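# Hang the clothes rail on two wall hooks

## Task

Set the clothes rail onto both wall hooks so it rests there, then release it and pull the gripper away; the task is not met if the gripper still holds the rail at the end, or if the rail only stays up because the robot is supporting it.

## Robot and tools

Robot: one 7-joint arm with a two-finger parallel gripper. Joints from base outward: waist, shoulder, upper arm roll, elbow, forearm roll, wrist pitch, wrist roll. The base may sit slightly tilted on a mount; the mount counts as arm for the clearance check. Things may occasionally pull on the held rail or shove loose items. Nothing may end up knocked or placed off the table.

Frames. Scene frame: origin on the table surface right under the arm base, +z up, +y to the left when facing along +x. Gripper frame: +z runs out along the fingers, the fingers open and close along its y axis. The reported hand point sits between the closed finger pads, roughly 2 cm short of the tips; closing pushes the tips about 10 mm further along +z. At long reach the printed position can be somewhat off.

execute_actions(actions). actions is a list of actions for the single arm. Each action is a list of 0 to 15 rows; each row runs for one control step of 1/30 s, and if fewer than 15 rows are given, the final row repeats to fill 15 steps. A row is 7 numbers, each in [-1, 1], ordered dx, dy, dz, rx, ry, rz, opening. The first six are an offset in the gripper's own axes from the gripper pose measured when that action began (for the first action of a call, the last pose a result showed). Every row refers back to that same starting pose, not to the row before. Scale: 1.0 equals 0.6 m for dx, dy, dz and 180 degrees for the rotation; rx, ry, rz form one rotation vector. opening is absolute, not an offset: +1 fully open (0.084 m), -1 shut. An empty list just returns state and images.

Per step the commanded pose is limited to 70 mm and 16 degrees away from the measured pose, so a large offset may need several actions; after an action the arm only travels to the last limited pose. If position and orientation cannot both be met, position wins. The elbow will not quite straighten.

move(target, speed, blocking). target is one 7-number row laid out as above: gripper-frame offsets from the pose in the latest result that reported one, scaled the same way, plus an absolute opening that is sent when the move starts. The gripper follows a straight path there, turning the short way. speed is peak path speed in m/s, 0.002 to 0.5 (default 0.25); rotation is capped at twice that value in rad/s. Paths last 0.5 to 10 s and are cut off after 10 s. The path ignores obstacles, and the real gripper can lag, drift off it, or exceed speed, mostly with a stretched arm. Faster contact and aiming deeper past a contact both press harder. blocking=false returns after 0.5 s while motion continues; until a result shows the move ended, new rows and moves are rejected, so use wait or stop first. The added line "move:" reports the outcome (done = settled near target; off_target, moving, held, fault) and limits: paced means the sent pose was clipped, held means a check blocked steps (the arm may then catch up very fast). The distance from target is also given.

wait(seconds): 0 to 10; lets time pass with the last command held, returns early if a running move finishes. stop(): brakes a running move (needs some room, more when fast); fingers keep moving. zoom_image(camera, region): camera is cam_high, cam_low or cam_wrist (all 672x504); region [x0, y0, x1, y1] in pixels from the top-left, at most 504 by 504. finished_scene(scene): give the current scene's number to close it; irreversible, and the result says whether the goal was met.

Results. The state line gives end_effector_position (m) and end_effector_quat_wxyz, plus linear and angular velocity (m/s, rad/s), in the scene frame. "Hand target" is the pose the controller is currently driving toward. "pose unreachable" means the clearance check altered or blocked the command. grip_measured is the actual finger opening on the same -1..+1 scale; to keep hold, command an opening well under it (lower squeezes harder, up to about 24 N per pad for parts up to ~6 cm; -1 gives full force on parts about 0.5 mm or thicker). Echoing grip_measured still presses lightly on narrow parts; wide ones may slip. Joint torques are listed in joint order, are total drive output with per-unit offset, scale and noise, and are nonzero even in free air.

Avoid. Contact torque reaching a joint's load limit (waist and shoulder 45.5, upper arm roll, elbow, forearm roll 27.3, wrist pitch and wrist roll 18.2 N m, held weight included) triggers a fault: the arm backs off, freezes 10 s and drops the rest of the call. Long loaded holding heats motors: MOTOR HOT warns from 65 °C, and at 80 °C an OVER-TEMPERATURE FAULT brakes the arm until cooled. Joint ranges (rad): waist ±6.283, shoulder -2.059 to 2.094, upper arm roll ±6.283, elbow -0.192 to 3.927, forearm roll ±6.283, wrist pitch -1.693 to 3.142, wrist roll ±6.283. Don't drop or slam the rail, don't strike or shove hard, don't let anything fall. Prefer quick, smooth motion with little effort, and finish by opening the fingers and backing away from the hung rail.

Each tool is called after "Request:" as name([rows], argument=value, ...), one row to a line, values as JSON.

## Session

Request:
execute_actions(actions=[])

Scene clock: 0.00 s.
end_effector_position=(+0.2611, -0.0096, +0.2455) grip_measured=+1.00 end_effector_quat_wxyz=(-0.137, +0.886, +0.442, -0.022) end_effector_velocity=(+0.000, +0.000, -0.000) end_effector_angular_velocity=(-0.000, +0.000, -0.001)
Joint positions: [-0.113  0.475 -0.51   0.871  0.679  1.51  -2.18   0.084]
Joint velocities: [ 0.    -0.    -0.    -0.     0.     0.     0.001  0.   ]
Joint torques (N m, as the arm reports them, + toward a larger angle): no reading
Hand target: +0.261, -0.010, +0.245; -0.137, +0.886, +0.442, -0.022

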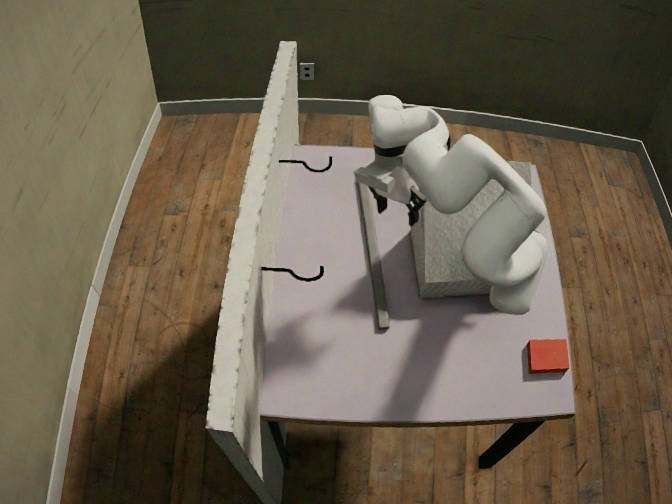

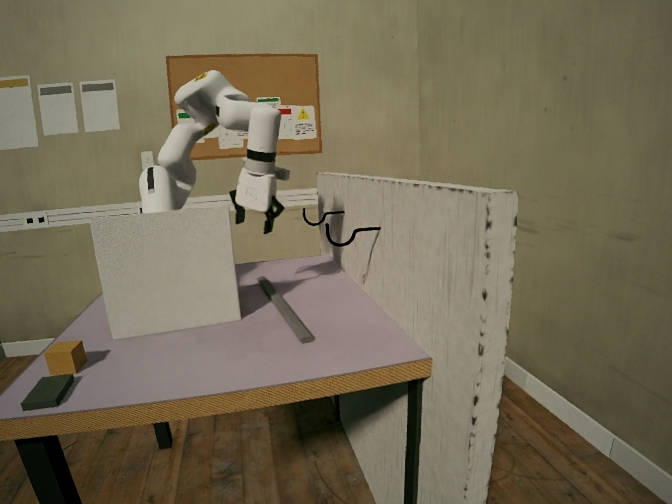

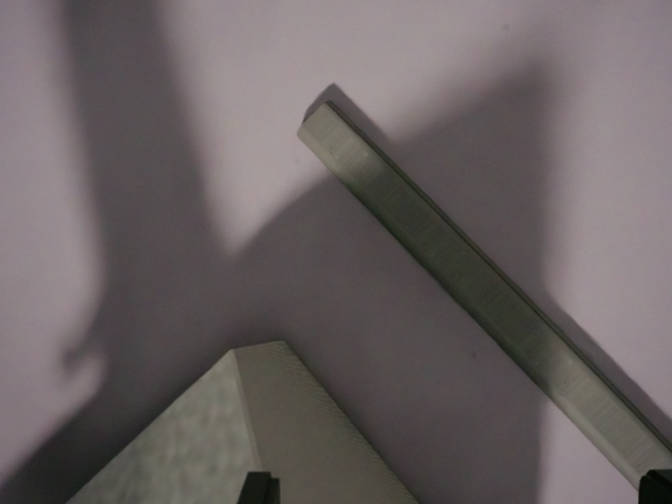

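Request:
move(target=[0.071,0.091,-0.019,-0.073,-0.053,-0.204,1])

Scene clock: 7.47 s.
end_effector_position=(+0.3313, -0.0092, +0.2458) grip_measured=+1.00 end_effector_quat_wxyz=(+0.000, +0.707, +0.707, +0.000) end_effector_velocity=(+0.001, -0.000, -0.001) end_effector_angular_velocity=(-0.002, -0.006, +0.012)
Joint positions: [-0.064  0.345 -0.42   0.828  0.772  1.215 -2.683  0.084]
Joint velocities: [-0.002 -0.002  0.003 -0.004  0.006 -0.007 -0.015  0.   ]
Joint torques (N m, as the arm reports them, + toward a larger angle): [-11.98 -10.35 -11.68  10.35   0.64  -2.29   0.2 ]
Hand target: +0.331, -0.009, +0.246; +0.000, +0.707, +0.707, +0.000
Off the commanded pose: 0.000 m, 0 deg.
move: done

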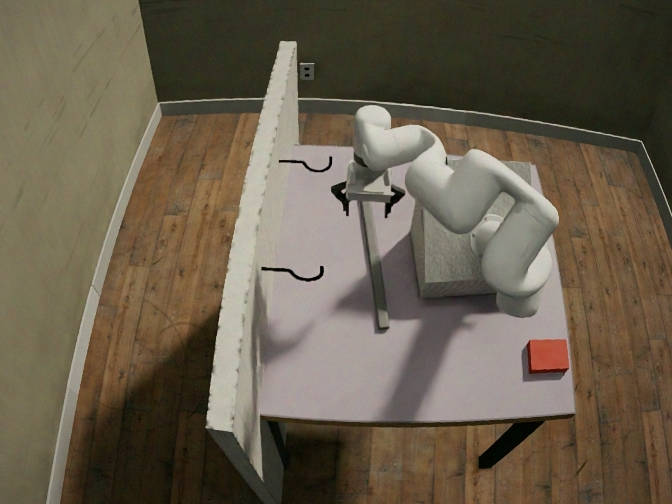

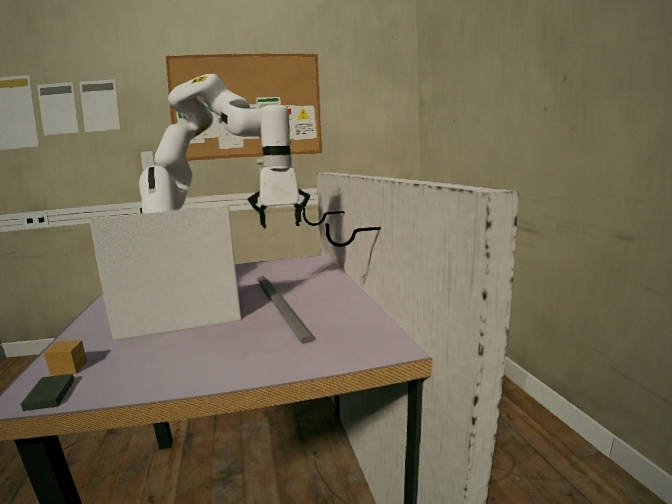

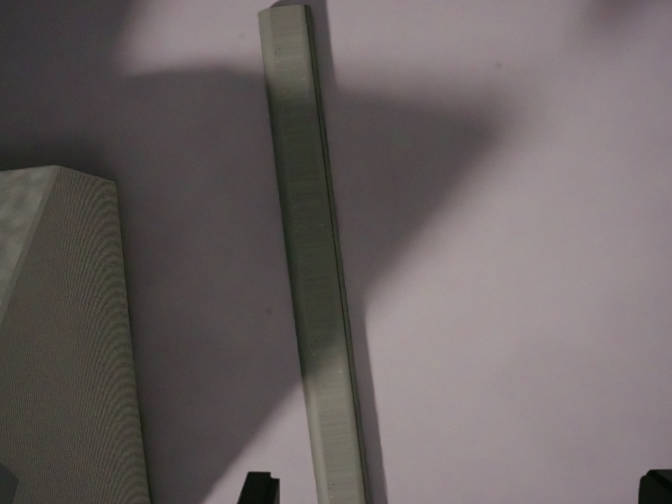

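Request:
move(target=[-0.03,-0.03,0.27,0,0,-0.036,1])

Request:
zoom_image(camera="cam_high", region=[240,100,500,350])

Scene clock: 12.53 s.
end_effector_position=(+0.3132, -0.0265, +0.0838) grip_measured=+1.00 end_effector_quat_wxyz=(-0.000, +0.666, +0.746, +0.000) end_effector_velocity=(+0.001, -0.001, -0.003) end_effector_angular_velocity=(+0.002, -0.002, +0.004)
Joint positions: [ 0.013  0.624 -0.204  0.72   1.196  0.92  -3.069  0.084]
Joint velocities: [-0.001  0.009  0.006  0.005  0.01  -0.002 -0.01   0.   ]
Joint torques (N m, as the arm reports them, + toward a larger angle): [-13.7  -10.24 -13.17   6.65   0.99  -2.24  -0.06]
Hand target: +0.313, -0.027, +0.083; -0.000, +0.666, +0.746, +0.000
Off the commanded pose: 0.001 m, 0 deg.
move: done

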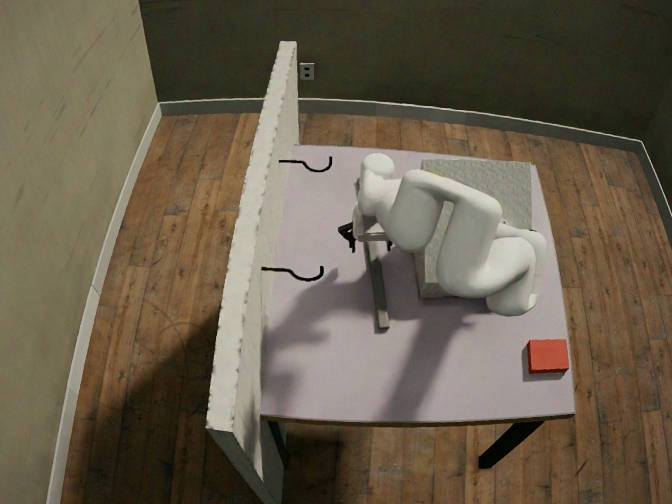

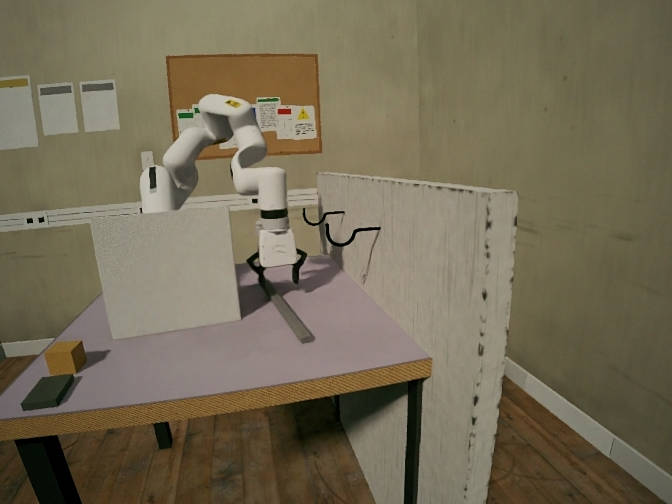

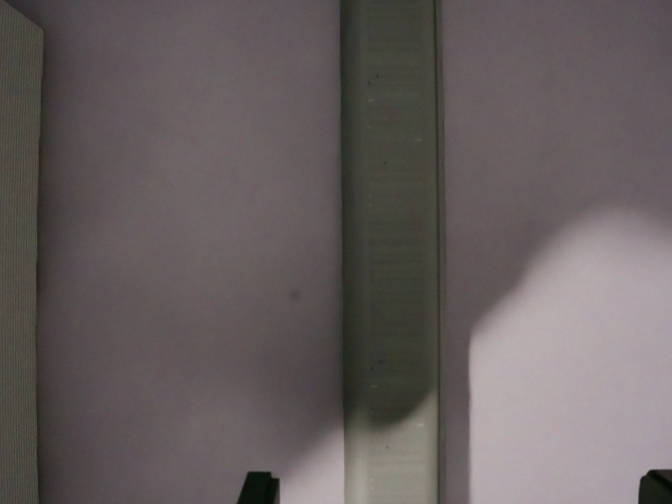

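Region (240, 100, 500, 350) of cam_high's 672x504 image, scaled by 1.938, with more detail than that image has; it fills the top 485 rows of this view, and the rest is white.

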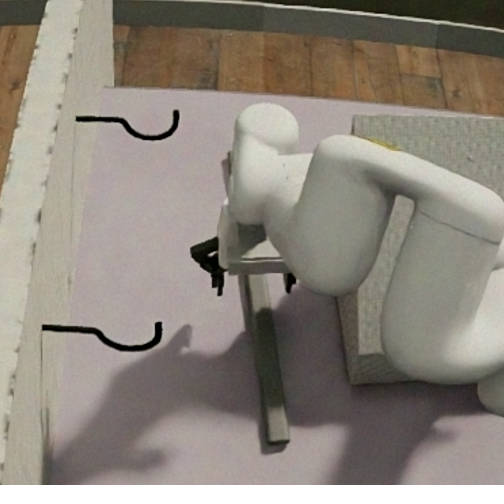

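Request:
move(target=[-0.075,-0.014,0.095,0,0,0,0.6], speed=0.1)

Scene clock: 17.33 s.
end_effector_position=(+0.3185, -0.0699, +0.0346) grip_measured=+0.99 end_effector_quat_wxyz=(+0.008, +0.664, +0.748, +0.004) end_effector_velocity=(-0.000, +0.000, +0.000) end_effector_angular_velocity=(-0.004, -0.001, +0.000)
Joint positions: [-0.014  0.853 -0.149  0.841  1.339  0.873 -3.218  0.084]
Joint velocities: [ 0.008 -0.003 -0.005 -0.004  0.006 -0.001 -0.002 -0.   ]
Joint torques (N m, as the arm reports them, + toward a larger angle): [-3.17 12.27 -0.25  0.89  3.29 -9.69 -3.62]
Hand target: +0.310, -0.072, +0.027; -0.000, +0.666, +0.746, -0.000
Off the commanded pose: 0.012 m, 1 deg.
move: off_target

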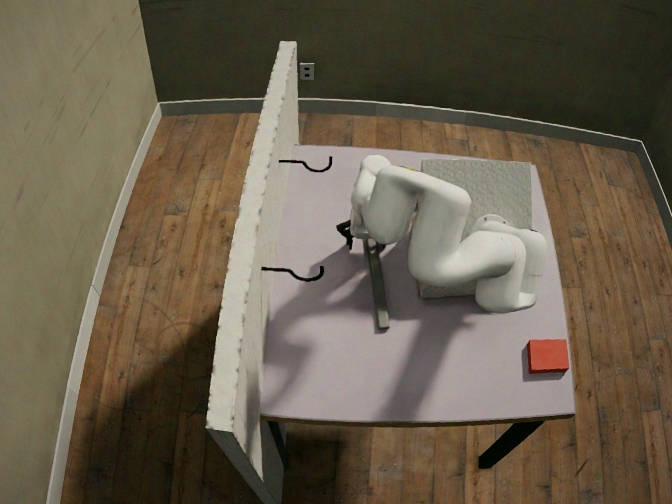

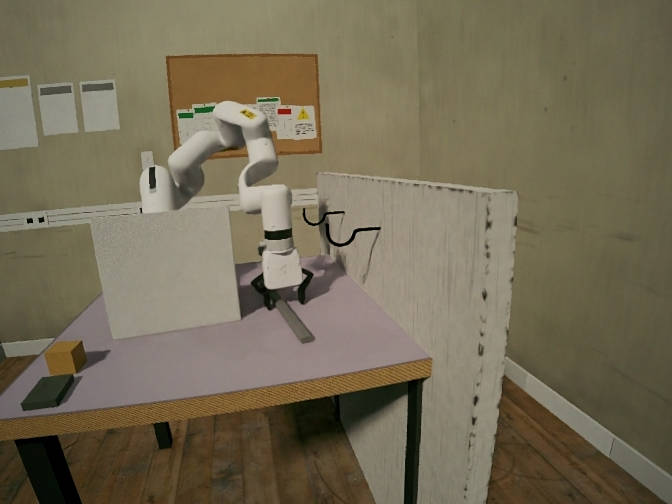

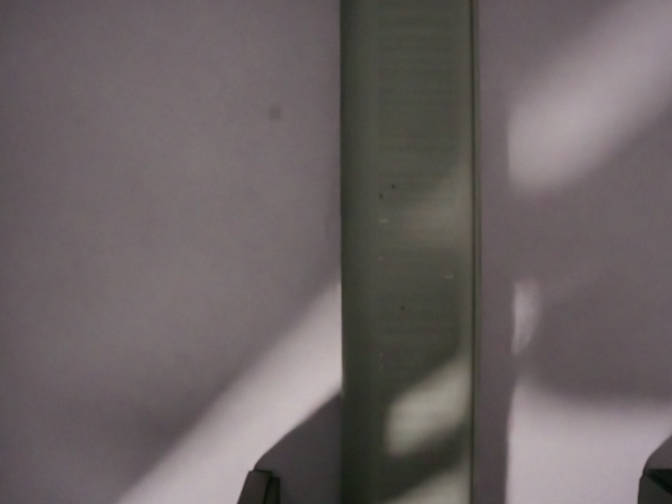

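Request:
move(target=[0,-0.012,-0.022,0,0,0,0.3], speed=0.05)

Request:
zoom_image(camera="cam_low", region=[230,190,400,350])

Scene clock: 21.53 s.
end_effector_position=(+0.3111, -0.0706, +0.0474) grip_measured=+0.29 end_effector_quat_wxyz=(+0.008, +0.664, +0.748, +0.004) end_effector_velocity=(-0.001, -0.002, +0.002) end_effector_angular_velocity=(-0.003, -0.001, -0.003)
Joint positions: [-0.028  0.821 -0.168  0.812  1.309  0.884 -3.219  0.056]
Joint velocities: [-0.001 -0.002 -0.003 -0.002 -0.002 -0.001  0.001 -0.   ]
Joint torques (N m, as the arm reports them, + toward a larger angle): [-15.05 -11.56 -13.81   5.82   1.15  -2.41  -0.02]
Hand target: +0.311, -0.071, +0.048; +0.008, +0.664, +0.748, +0.004
Off the commanded pose: 0.000 m, 0 deg.
move: done

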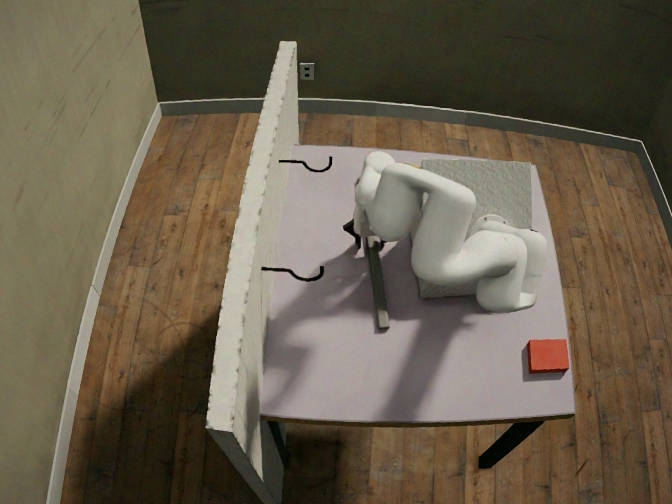

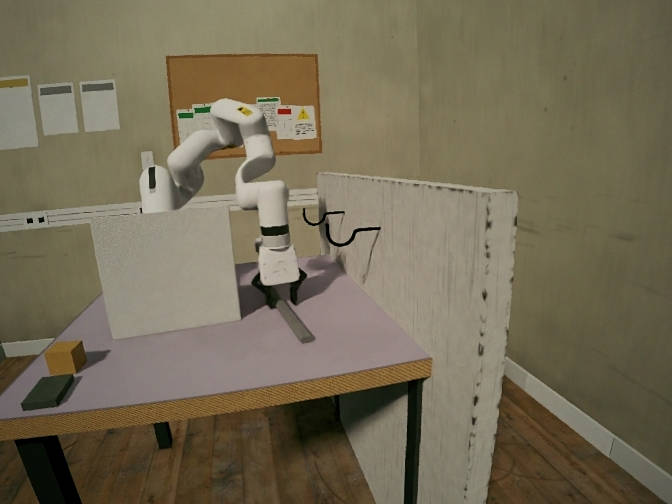

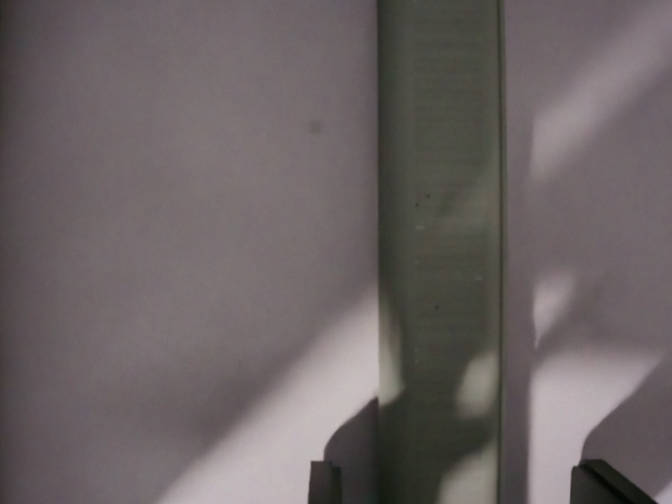

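Region (230, 190, 400, 350) of cam_low's 672x504 image, scaled by 2.965, with more detail than that image has; it fills the top 474 rows of this view, and the rest is white.

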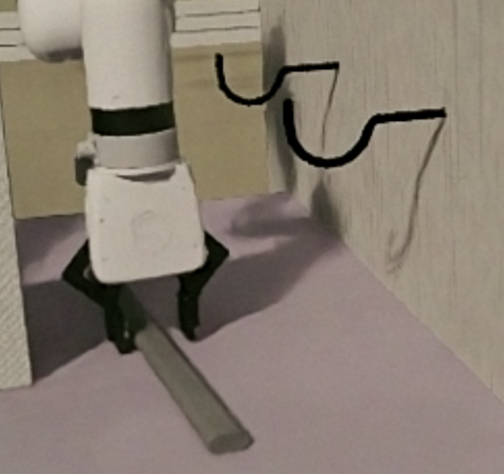

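Request:
move(target=[0,-0.005,0.002,0,0,0,-1], speed=0.03)

Request:
move(target=[0,0,-0.08,0,0,0,-1], speed=0.08)

Request:
zoom_image(camera="cam_low", region=[230,190,400,350])

Scene clock: 29.57 s.
end_effector_position=(+0.3093, -0.0715, +0.0473) grip_measured=-0.34 end_effector_quat_wxyz=(+0.009, +0.664, +0.748, +0.005) end_effector_velocity=(-0.001, +0.000, -0.001) end_effector_angular_velocity=(+0.000, -0.000, +0.001)
Joint positions: [-0.029  0.821 -0.169  0.807  1.315  0.881 -3.227  0.029]
Joint velocities: [ 0.001  0.     0.    -0.003  0.004 -0.001 -0.005  0.   ]
Joint torques (N m, as the arm reports them, + toward a larger angle): [-12.16  -8.66 -11.12   3.42   0.26  -1.97  -0.18]
Hand target: +0.308, -0.071, +0.046; +0.008, +0.664, +0.748, +0.004
Off the commanded pose: 0.002 m, 0 deg.
move: done

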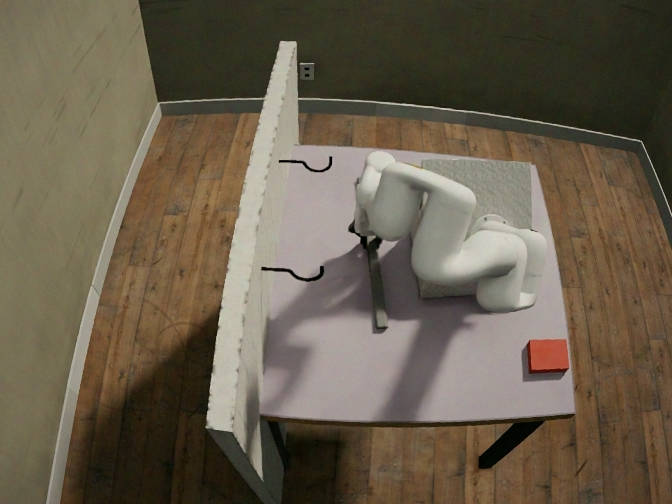

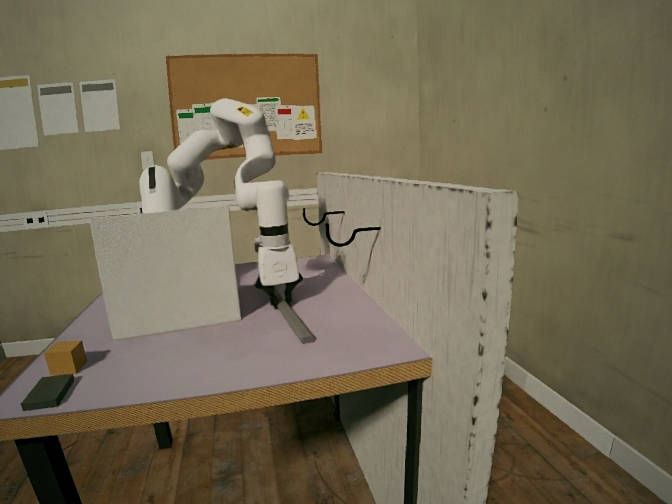

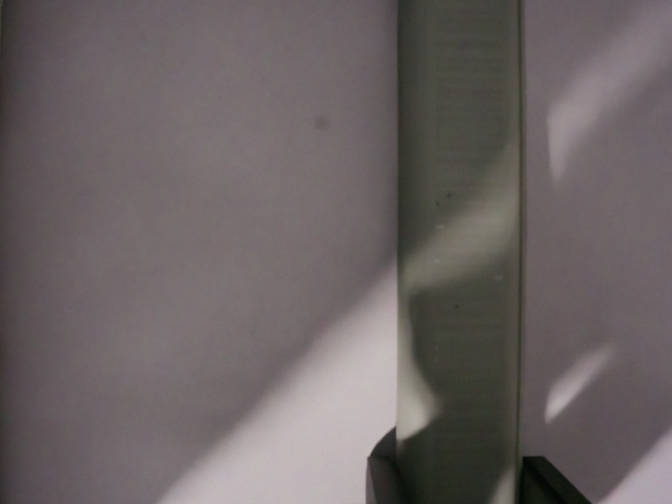

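Scene clock: 30.67 s.
end_effector_position=(+0.3083, -0.0714, +0.0950) grip_measured=-0.34 end_effector_quat_wxyz=(+0.009, +0.664, +0.748, +0.005) end_effector_velocity=(-0.000, -0.000, +0.003) end_effector_angular_velocity=(-0.000, -0.000, -0.002)
Joint positions: [-0.052  0.718 -0.248  0.779  1.181  0.943 -3.161  0.029]
Joint velocities: [-0.002 -0.005 -0.005 -0.001 -0.008  0.004  0.004 -0.   ]
Joint torques (N m, as the arm reports them, + toward a larger angle): [-15.17 -12.43 -14.23   7.55   1.1   -2.72   0.  ]
Hand target: +0.308, -0.071, +0.095; +0.009, +0.664, +0.748, +0.005
Off the commanded pose: 0.000 m, 0 deg.
move: done

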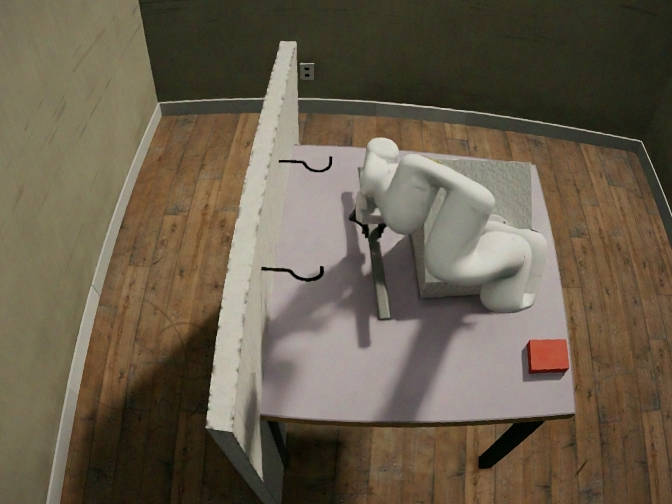

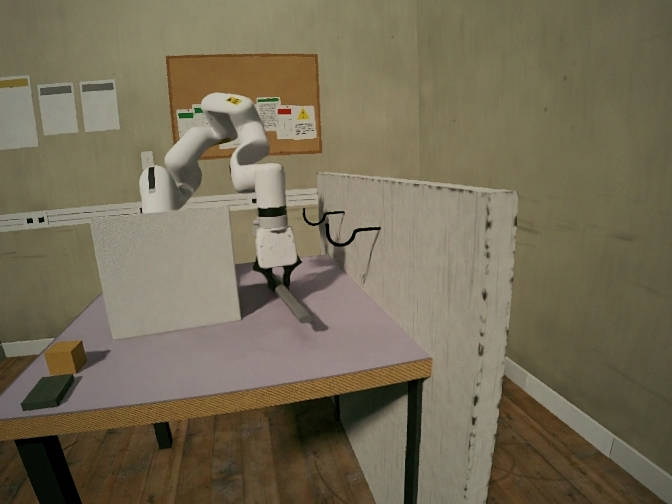

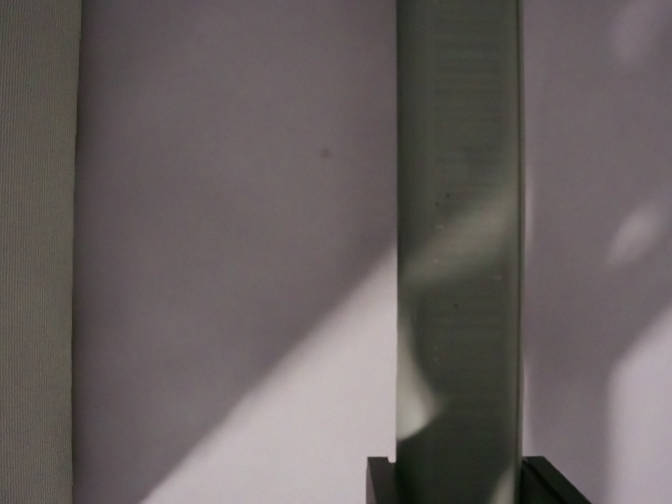

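Region (230, 190, 400, 350) of cam_low's 672x504 image, scaled by 2.965, with more detail than that image has; it fills the top 474 rows of this view, and the rest is white.

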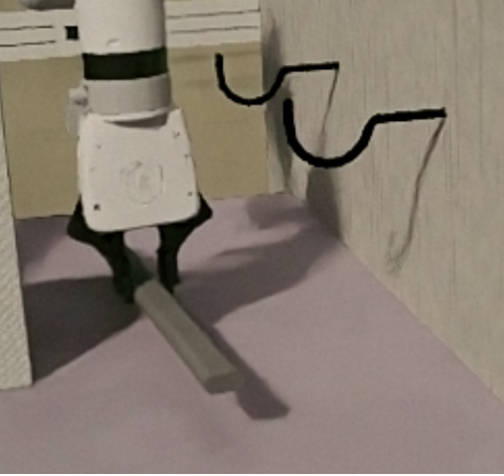

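Request:
move(target=[0.13,0.05,-0.39,0,0,0.04,-1], speed=0.15)

Scene clock: 35.37 s.
end_effector_position=(+0.3241, +0.0101, +0.3292) grip_measured=-0.34 end_effector_quat_wxyz=(+0.009, +0.710, +0.704, +0.006) end_effector_velocity=(+0.001, +0.001, +0.003) end_effector_angular_velocity=(-0.000, -0.001, -0.000)
Joint positions: [-0.089  0.213 -0.516  0.914  0.635  1.385 -2.586  0.029]
Joint velocities: [-0.001 -0.002 -0.002  0.007 -0.003  0.007  0.004  0.   ]
Joint torques (N m, as the arm reports them, + toward a larger angle): [-12.58  -8.73 -11.3   12.45   1.12  -2.42  -0.23]
Hand target: +0.324, +0.010, +0.330; +0.009, +0.710, +0.704, +0.006
Off the commanded pose: 0.001 m, 0 deg.
move: done

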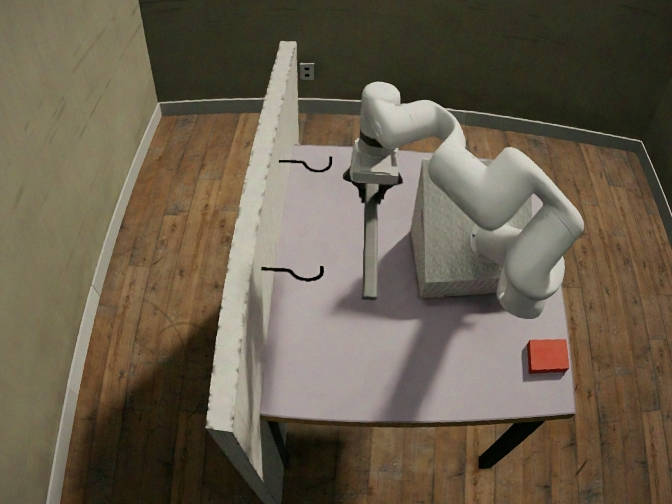

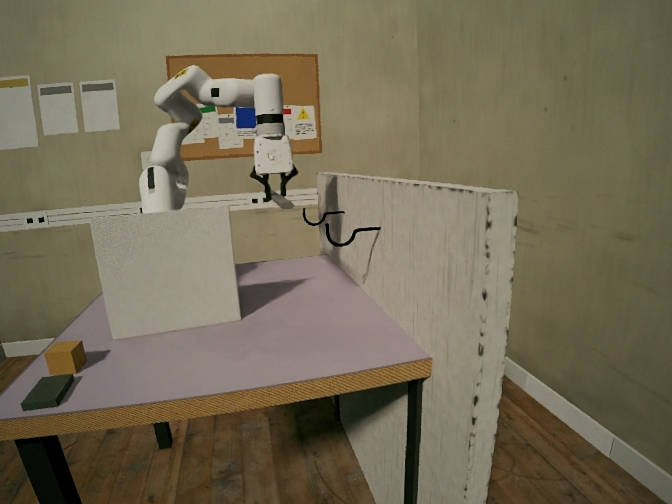

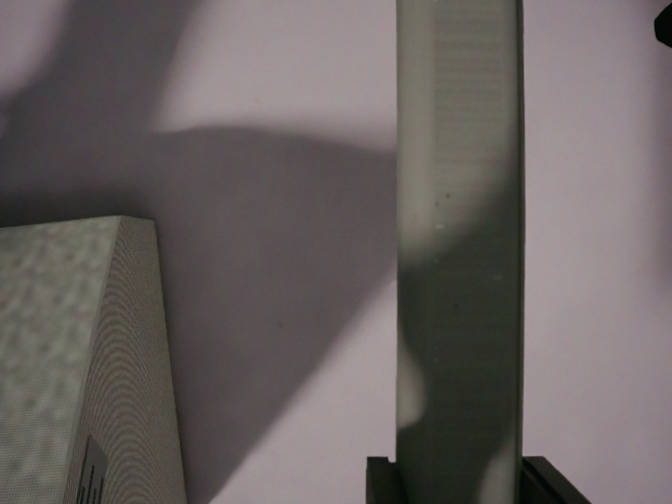

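Request:
move(target=[-0.03,0.22,0,0,0,0,-1], speed=0.12)

Request:
zoom_image(camera="cam_low", region=[270,140,400,260])

Scene clock: 40.07 s.
end_effector_position=(+0.4557, -0.0083, +0.3315) grip_measured=-0.34 end_effector_quat_wxyz=(+0.009, +0.710, +0.704, +0.006) end_effector_velocity=(+0.002, -0.000, -0.000) end_effector_angular_velocity=(+0.002, +0.003, -0.000)
Joint positions: [-0.12   0.587 -0.414  1.385  0.795  1.482 -2.498  0.029]
Joint velocities: [-0.002  0.009  0.003  0.012  0.001  0.005  0.004 -0.   ]
Joint torques (N m, as the arm reports them, + toward a larger angle): [-18.32 -13.57 -14.81  11.43   1.07  -2.44   0.01]
Hand target: +0.456, -0.008, +0.331; +0.009, +0.710, +0.704, +0.005
Off the commanded pose: 0.001 m, 0 deg.
move: done

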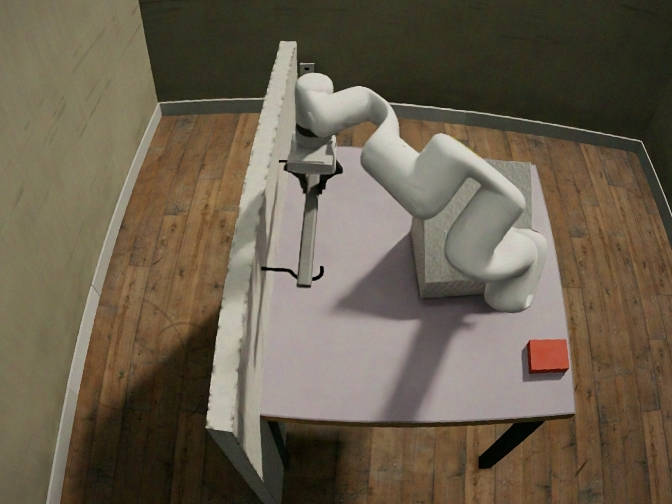

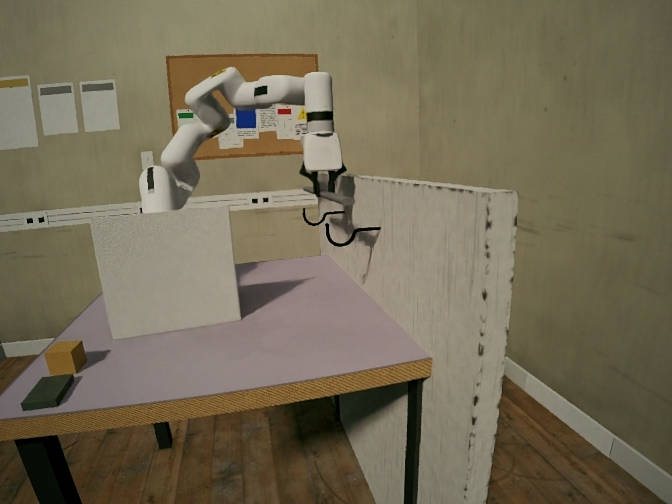

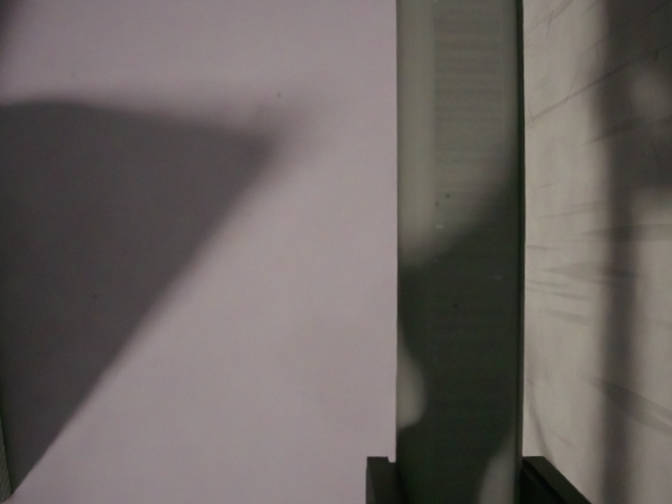

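Region (270, 140, 400, 260) of cam_low's 672x504 image, scaled by 3.877, with more detail than that image has; it fills the top 465 rows of this view, and the rest is white.

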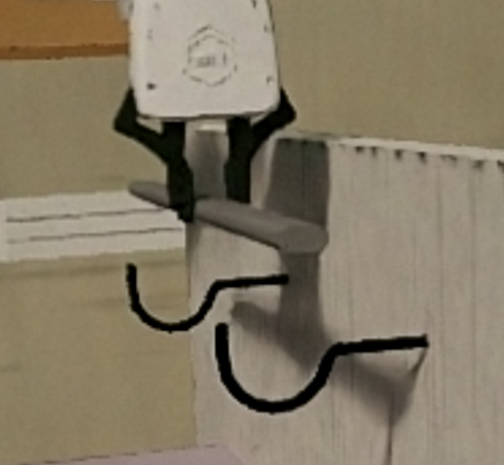

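Request:
move(target=[0,0,0.115,0,0,0,-1], speed=0.07)

Request:
zoom_image(camera="cam_low", region=[270,140,400,260])

Request:
zoom_image(camera="cam_high", region=[240,130,400,320])

Scene clock: 46.37 s.
end_effector_position=(+0.4571, -0.0085, +0.2631) grip_measured=-0.34 end_effector_quat_wxyz=(+0.010, +0.710, +0.704, +0.006) end_effector_velocity=(+0.001, +0.001, -0.005) end_effector_angular_velocity=(+0.001, +0.002, +0.002)
Joint positions: [-0.053  0.606 -0.371  1.261  0.866  1.333 -2.536  0.029]
Joint velocities: [ 0.005  0.003  0.004 -0.004  0.005 -0.007 -0.002  0.   ]
Joint torques (N m, as the arm reports them, + toward a larger angle): [-18.77 -14.11 -15.55  10.55   1.51  -2.55   0.07]
Hand target: +0.457, -0.008, +0.262; +0.009, +0.710, +0.704, +0.006
Off the commanded pose: 0.001 m, 0 deg.
move: done

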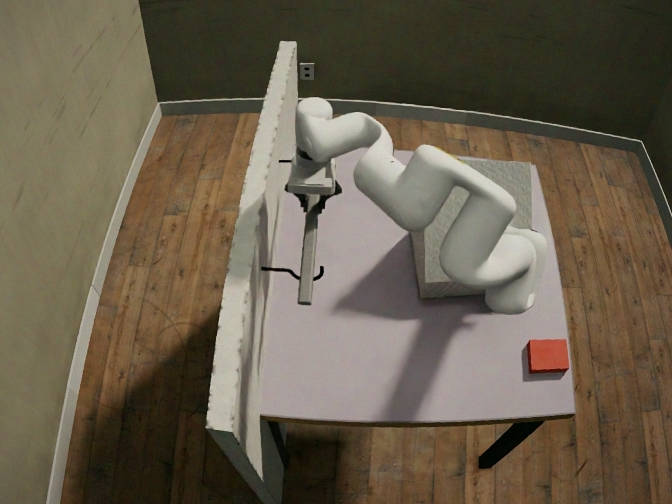

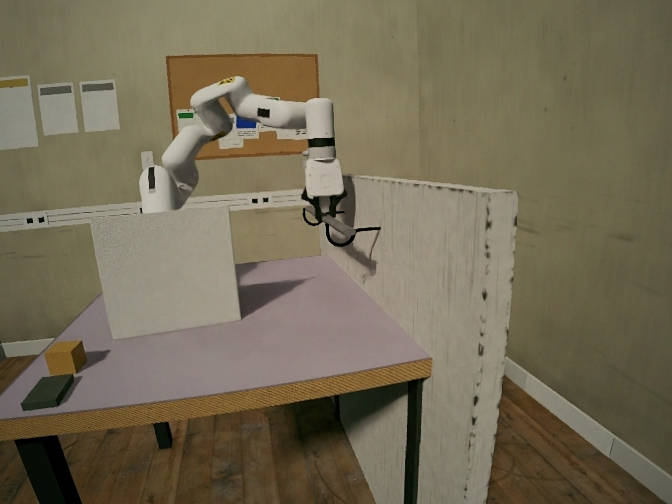

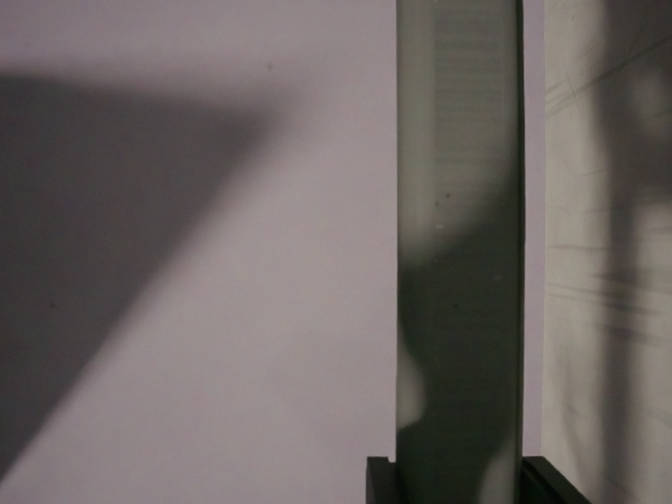

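Region (270, 140, 400, 260) of cam_low's 672x504 image, scaled by 3.877, with more detail than that image has; it fills the top 465 rows of this view, and the rest is white.

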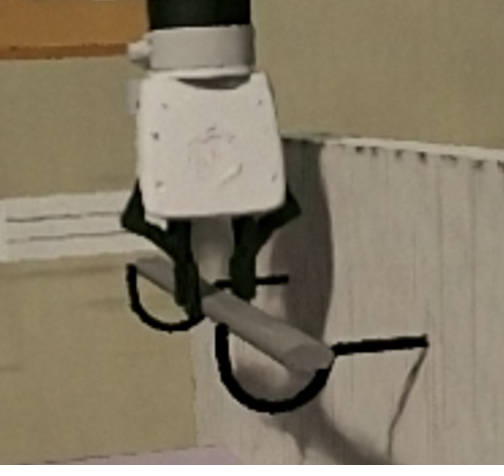

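Region (240, 130, 400, 320) of cam_high's 672x504 image, scaled by 2.653, with more detail than that image has; it fills the left 424 columns of this view, and the rest is white.

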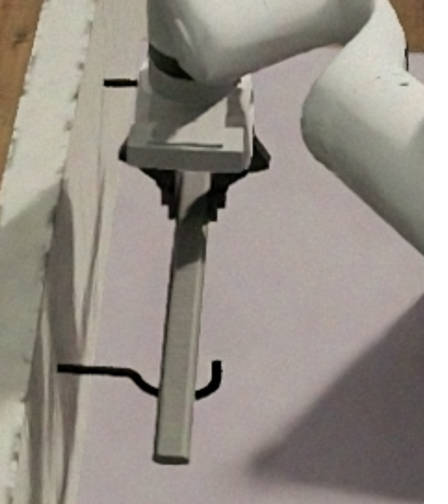

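About 2.5 cm remains.

Request:
move(target=[0,0,0.038,0,0,0,-1], speed=0.03)

Request:
zoom_image(camera="cam_low", region=[270,140,400,260])

Scene clock: 60.07 s.
end_effector_position=(+0.4576, -0.0085, +0.2407) grip_measured=-0.34 end_effector_quat_wxyz=(+0.010, +0.710, +0.704, +0.006) end_effector_velocity=(-0.000, -0.001, -0.002) end_effector_angular_velocity=(-0.001, -0.002, -0.001)
Joint positions: [-0.033  0.62  -0.353  1.231  0.895  1.288 -2.549  0.029]
Joint velocities: [ 0.001  0.002  0.001 -0.004  0.004 -0.006 -0.004 -0.   ]
Joint torques (N m, as the arm reports them, + toward a larger angle): [-19.15 -13.98 -16.01  10.27   1.33  -2.57   0.11]
Hand target: +0.458, -0.009, +0.240; +0.009, +0.710, +0.704, +0.006
Off the commanded pose: 0.000 m, 0 deg.
move: done

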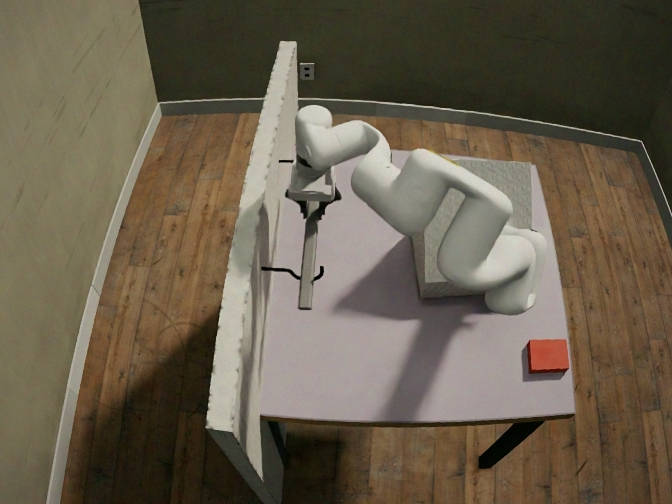

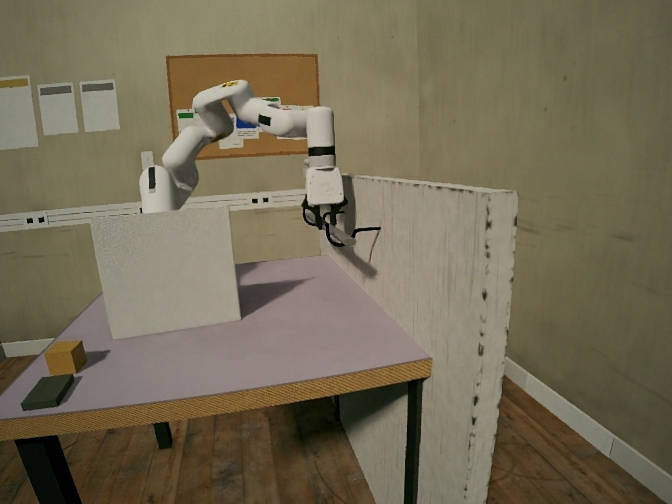

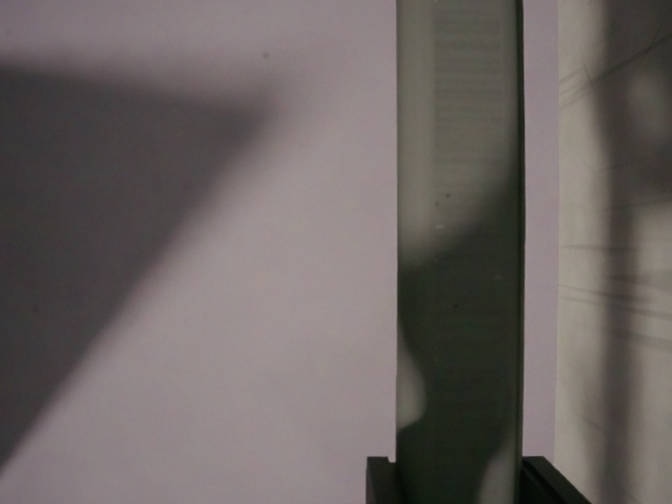

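Region (270, 140, 400, 260) of cam_low's 672x504 image, scaled by 3.877, with more detail than that image has; it fills the top 465 rows of this view, and the rest is white.

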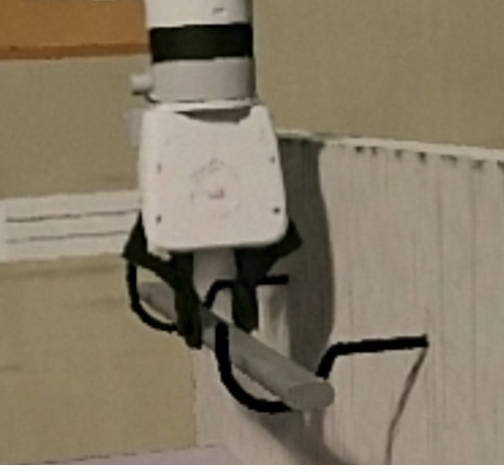

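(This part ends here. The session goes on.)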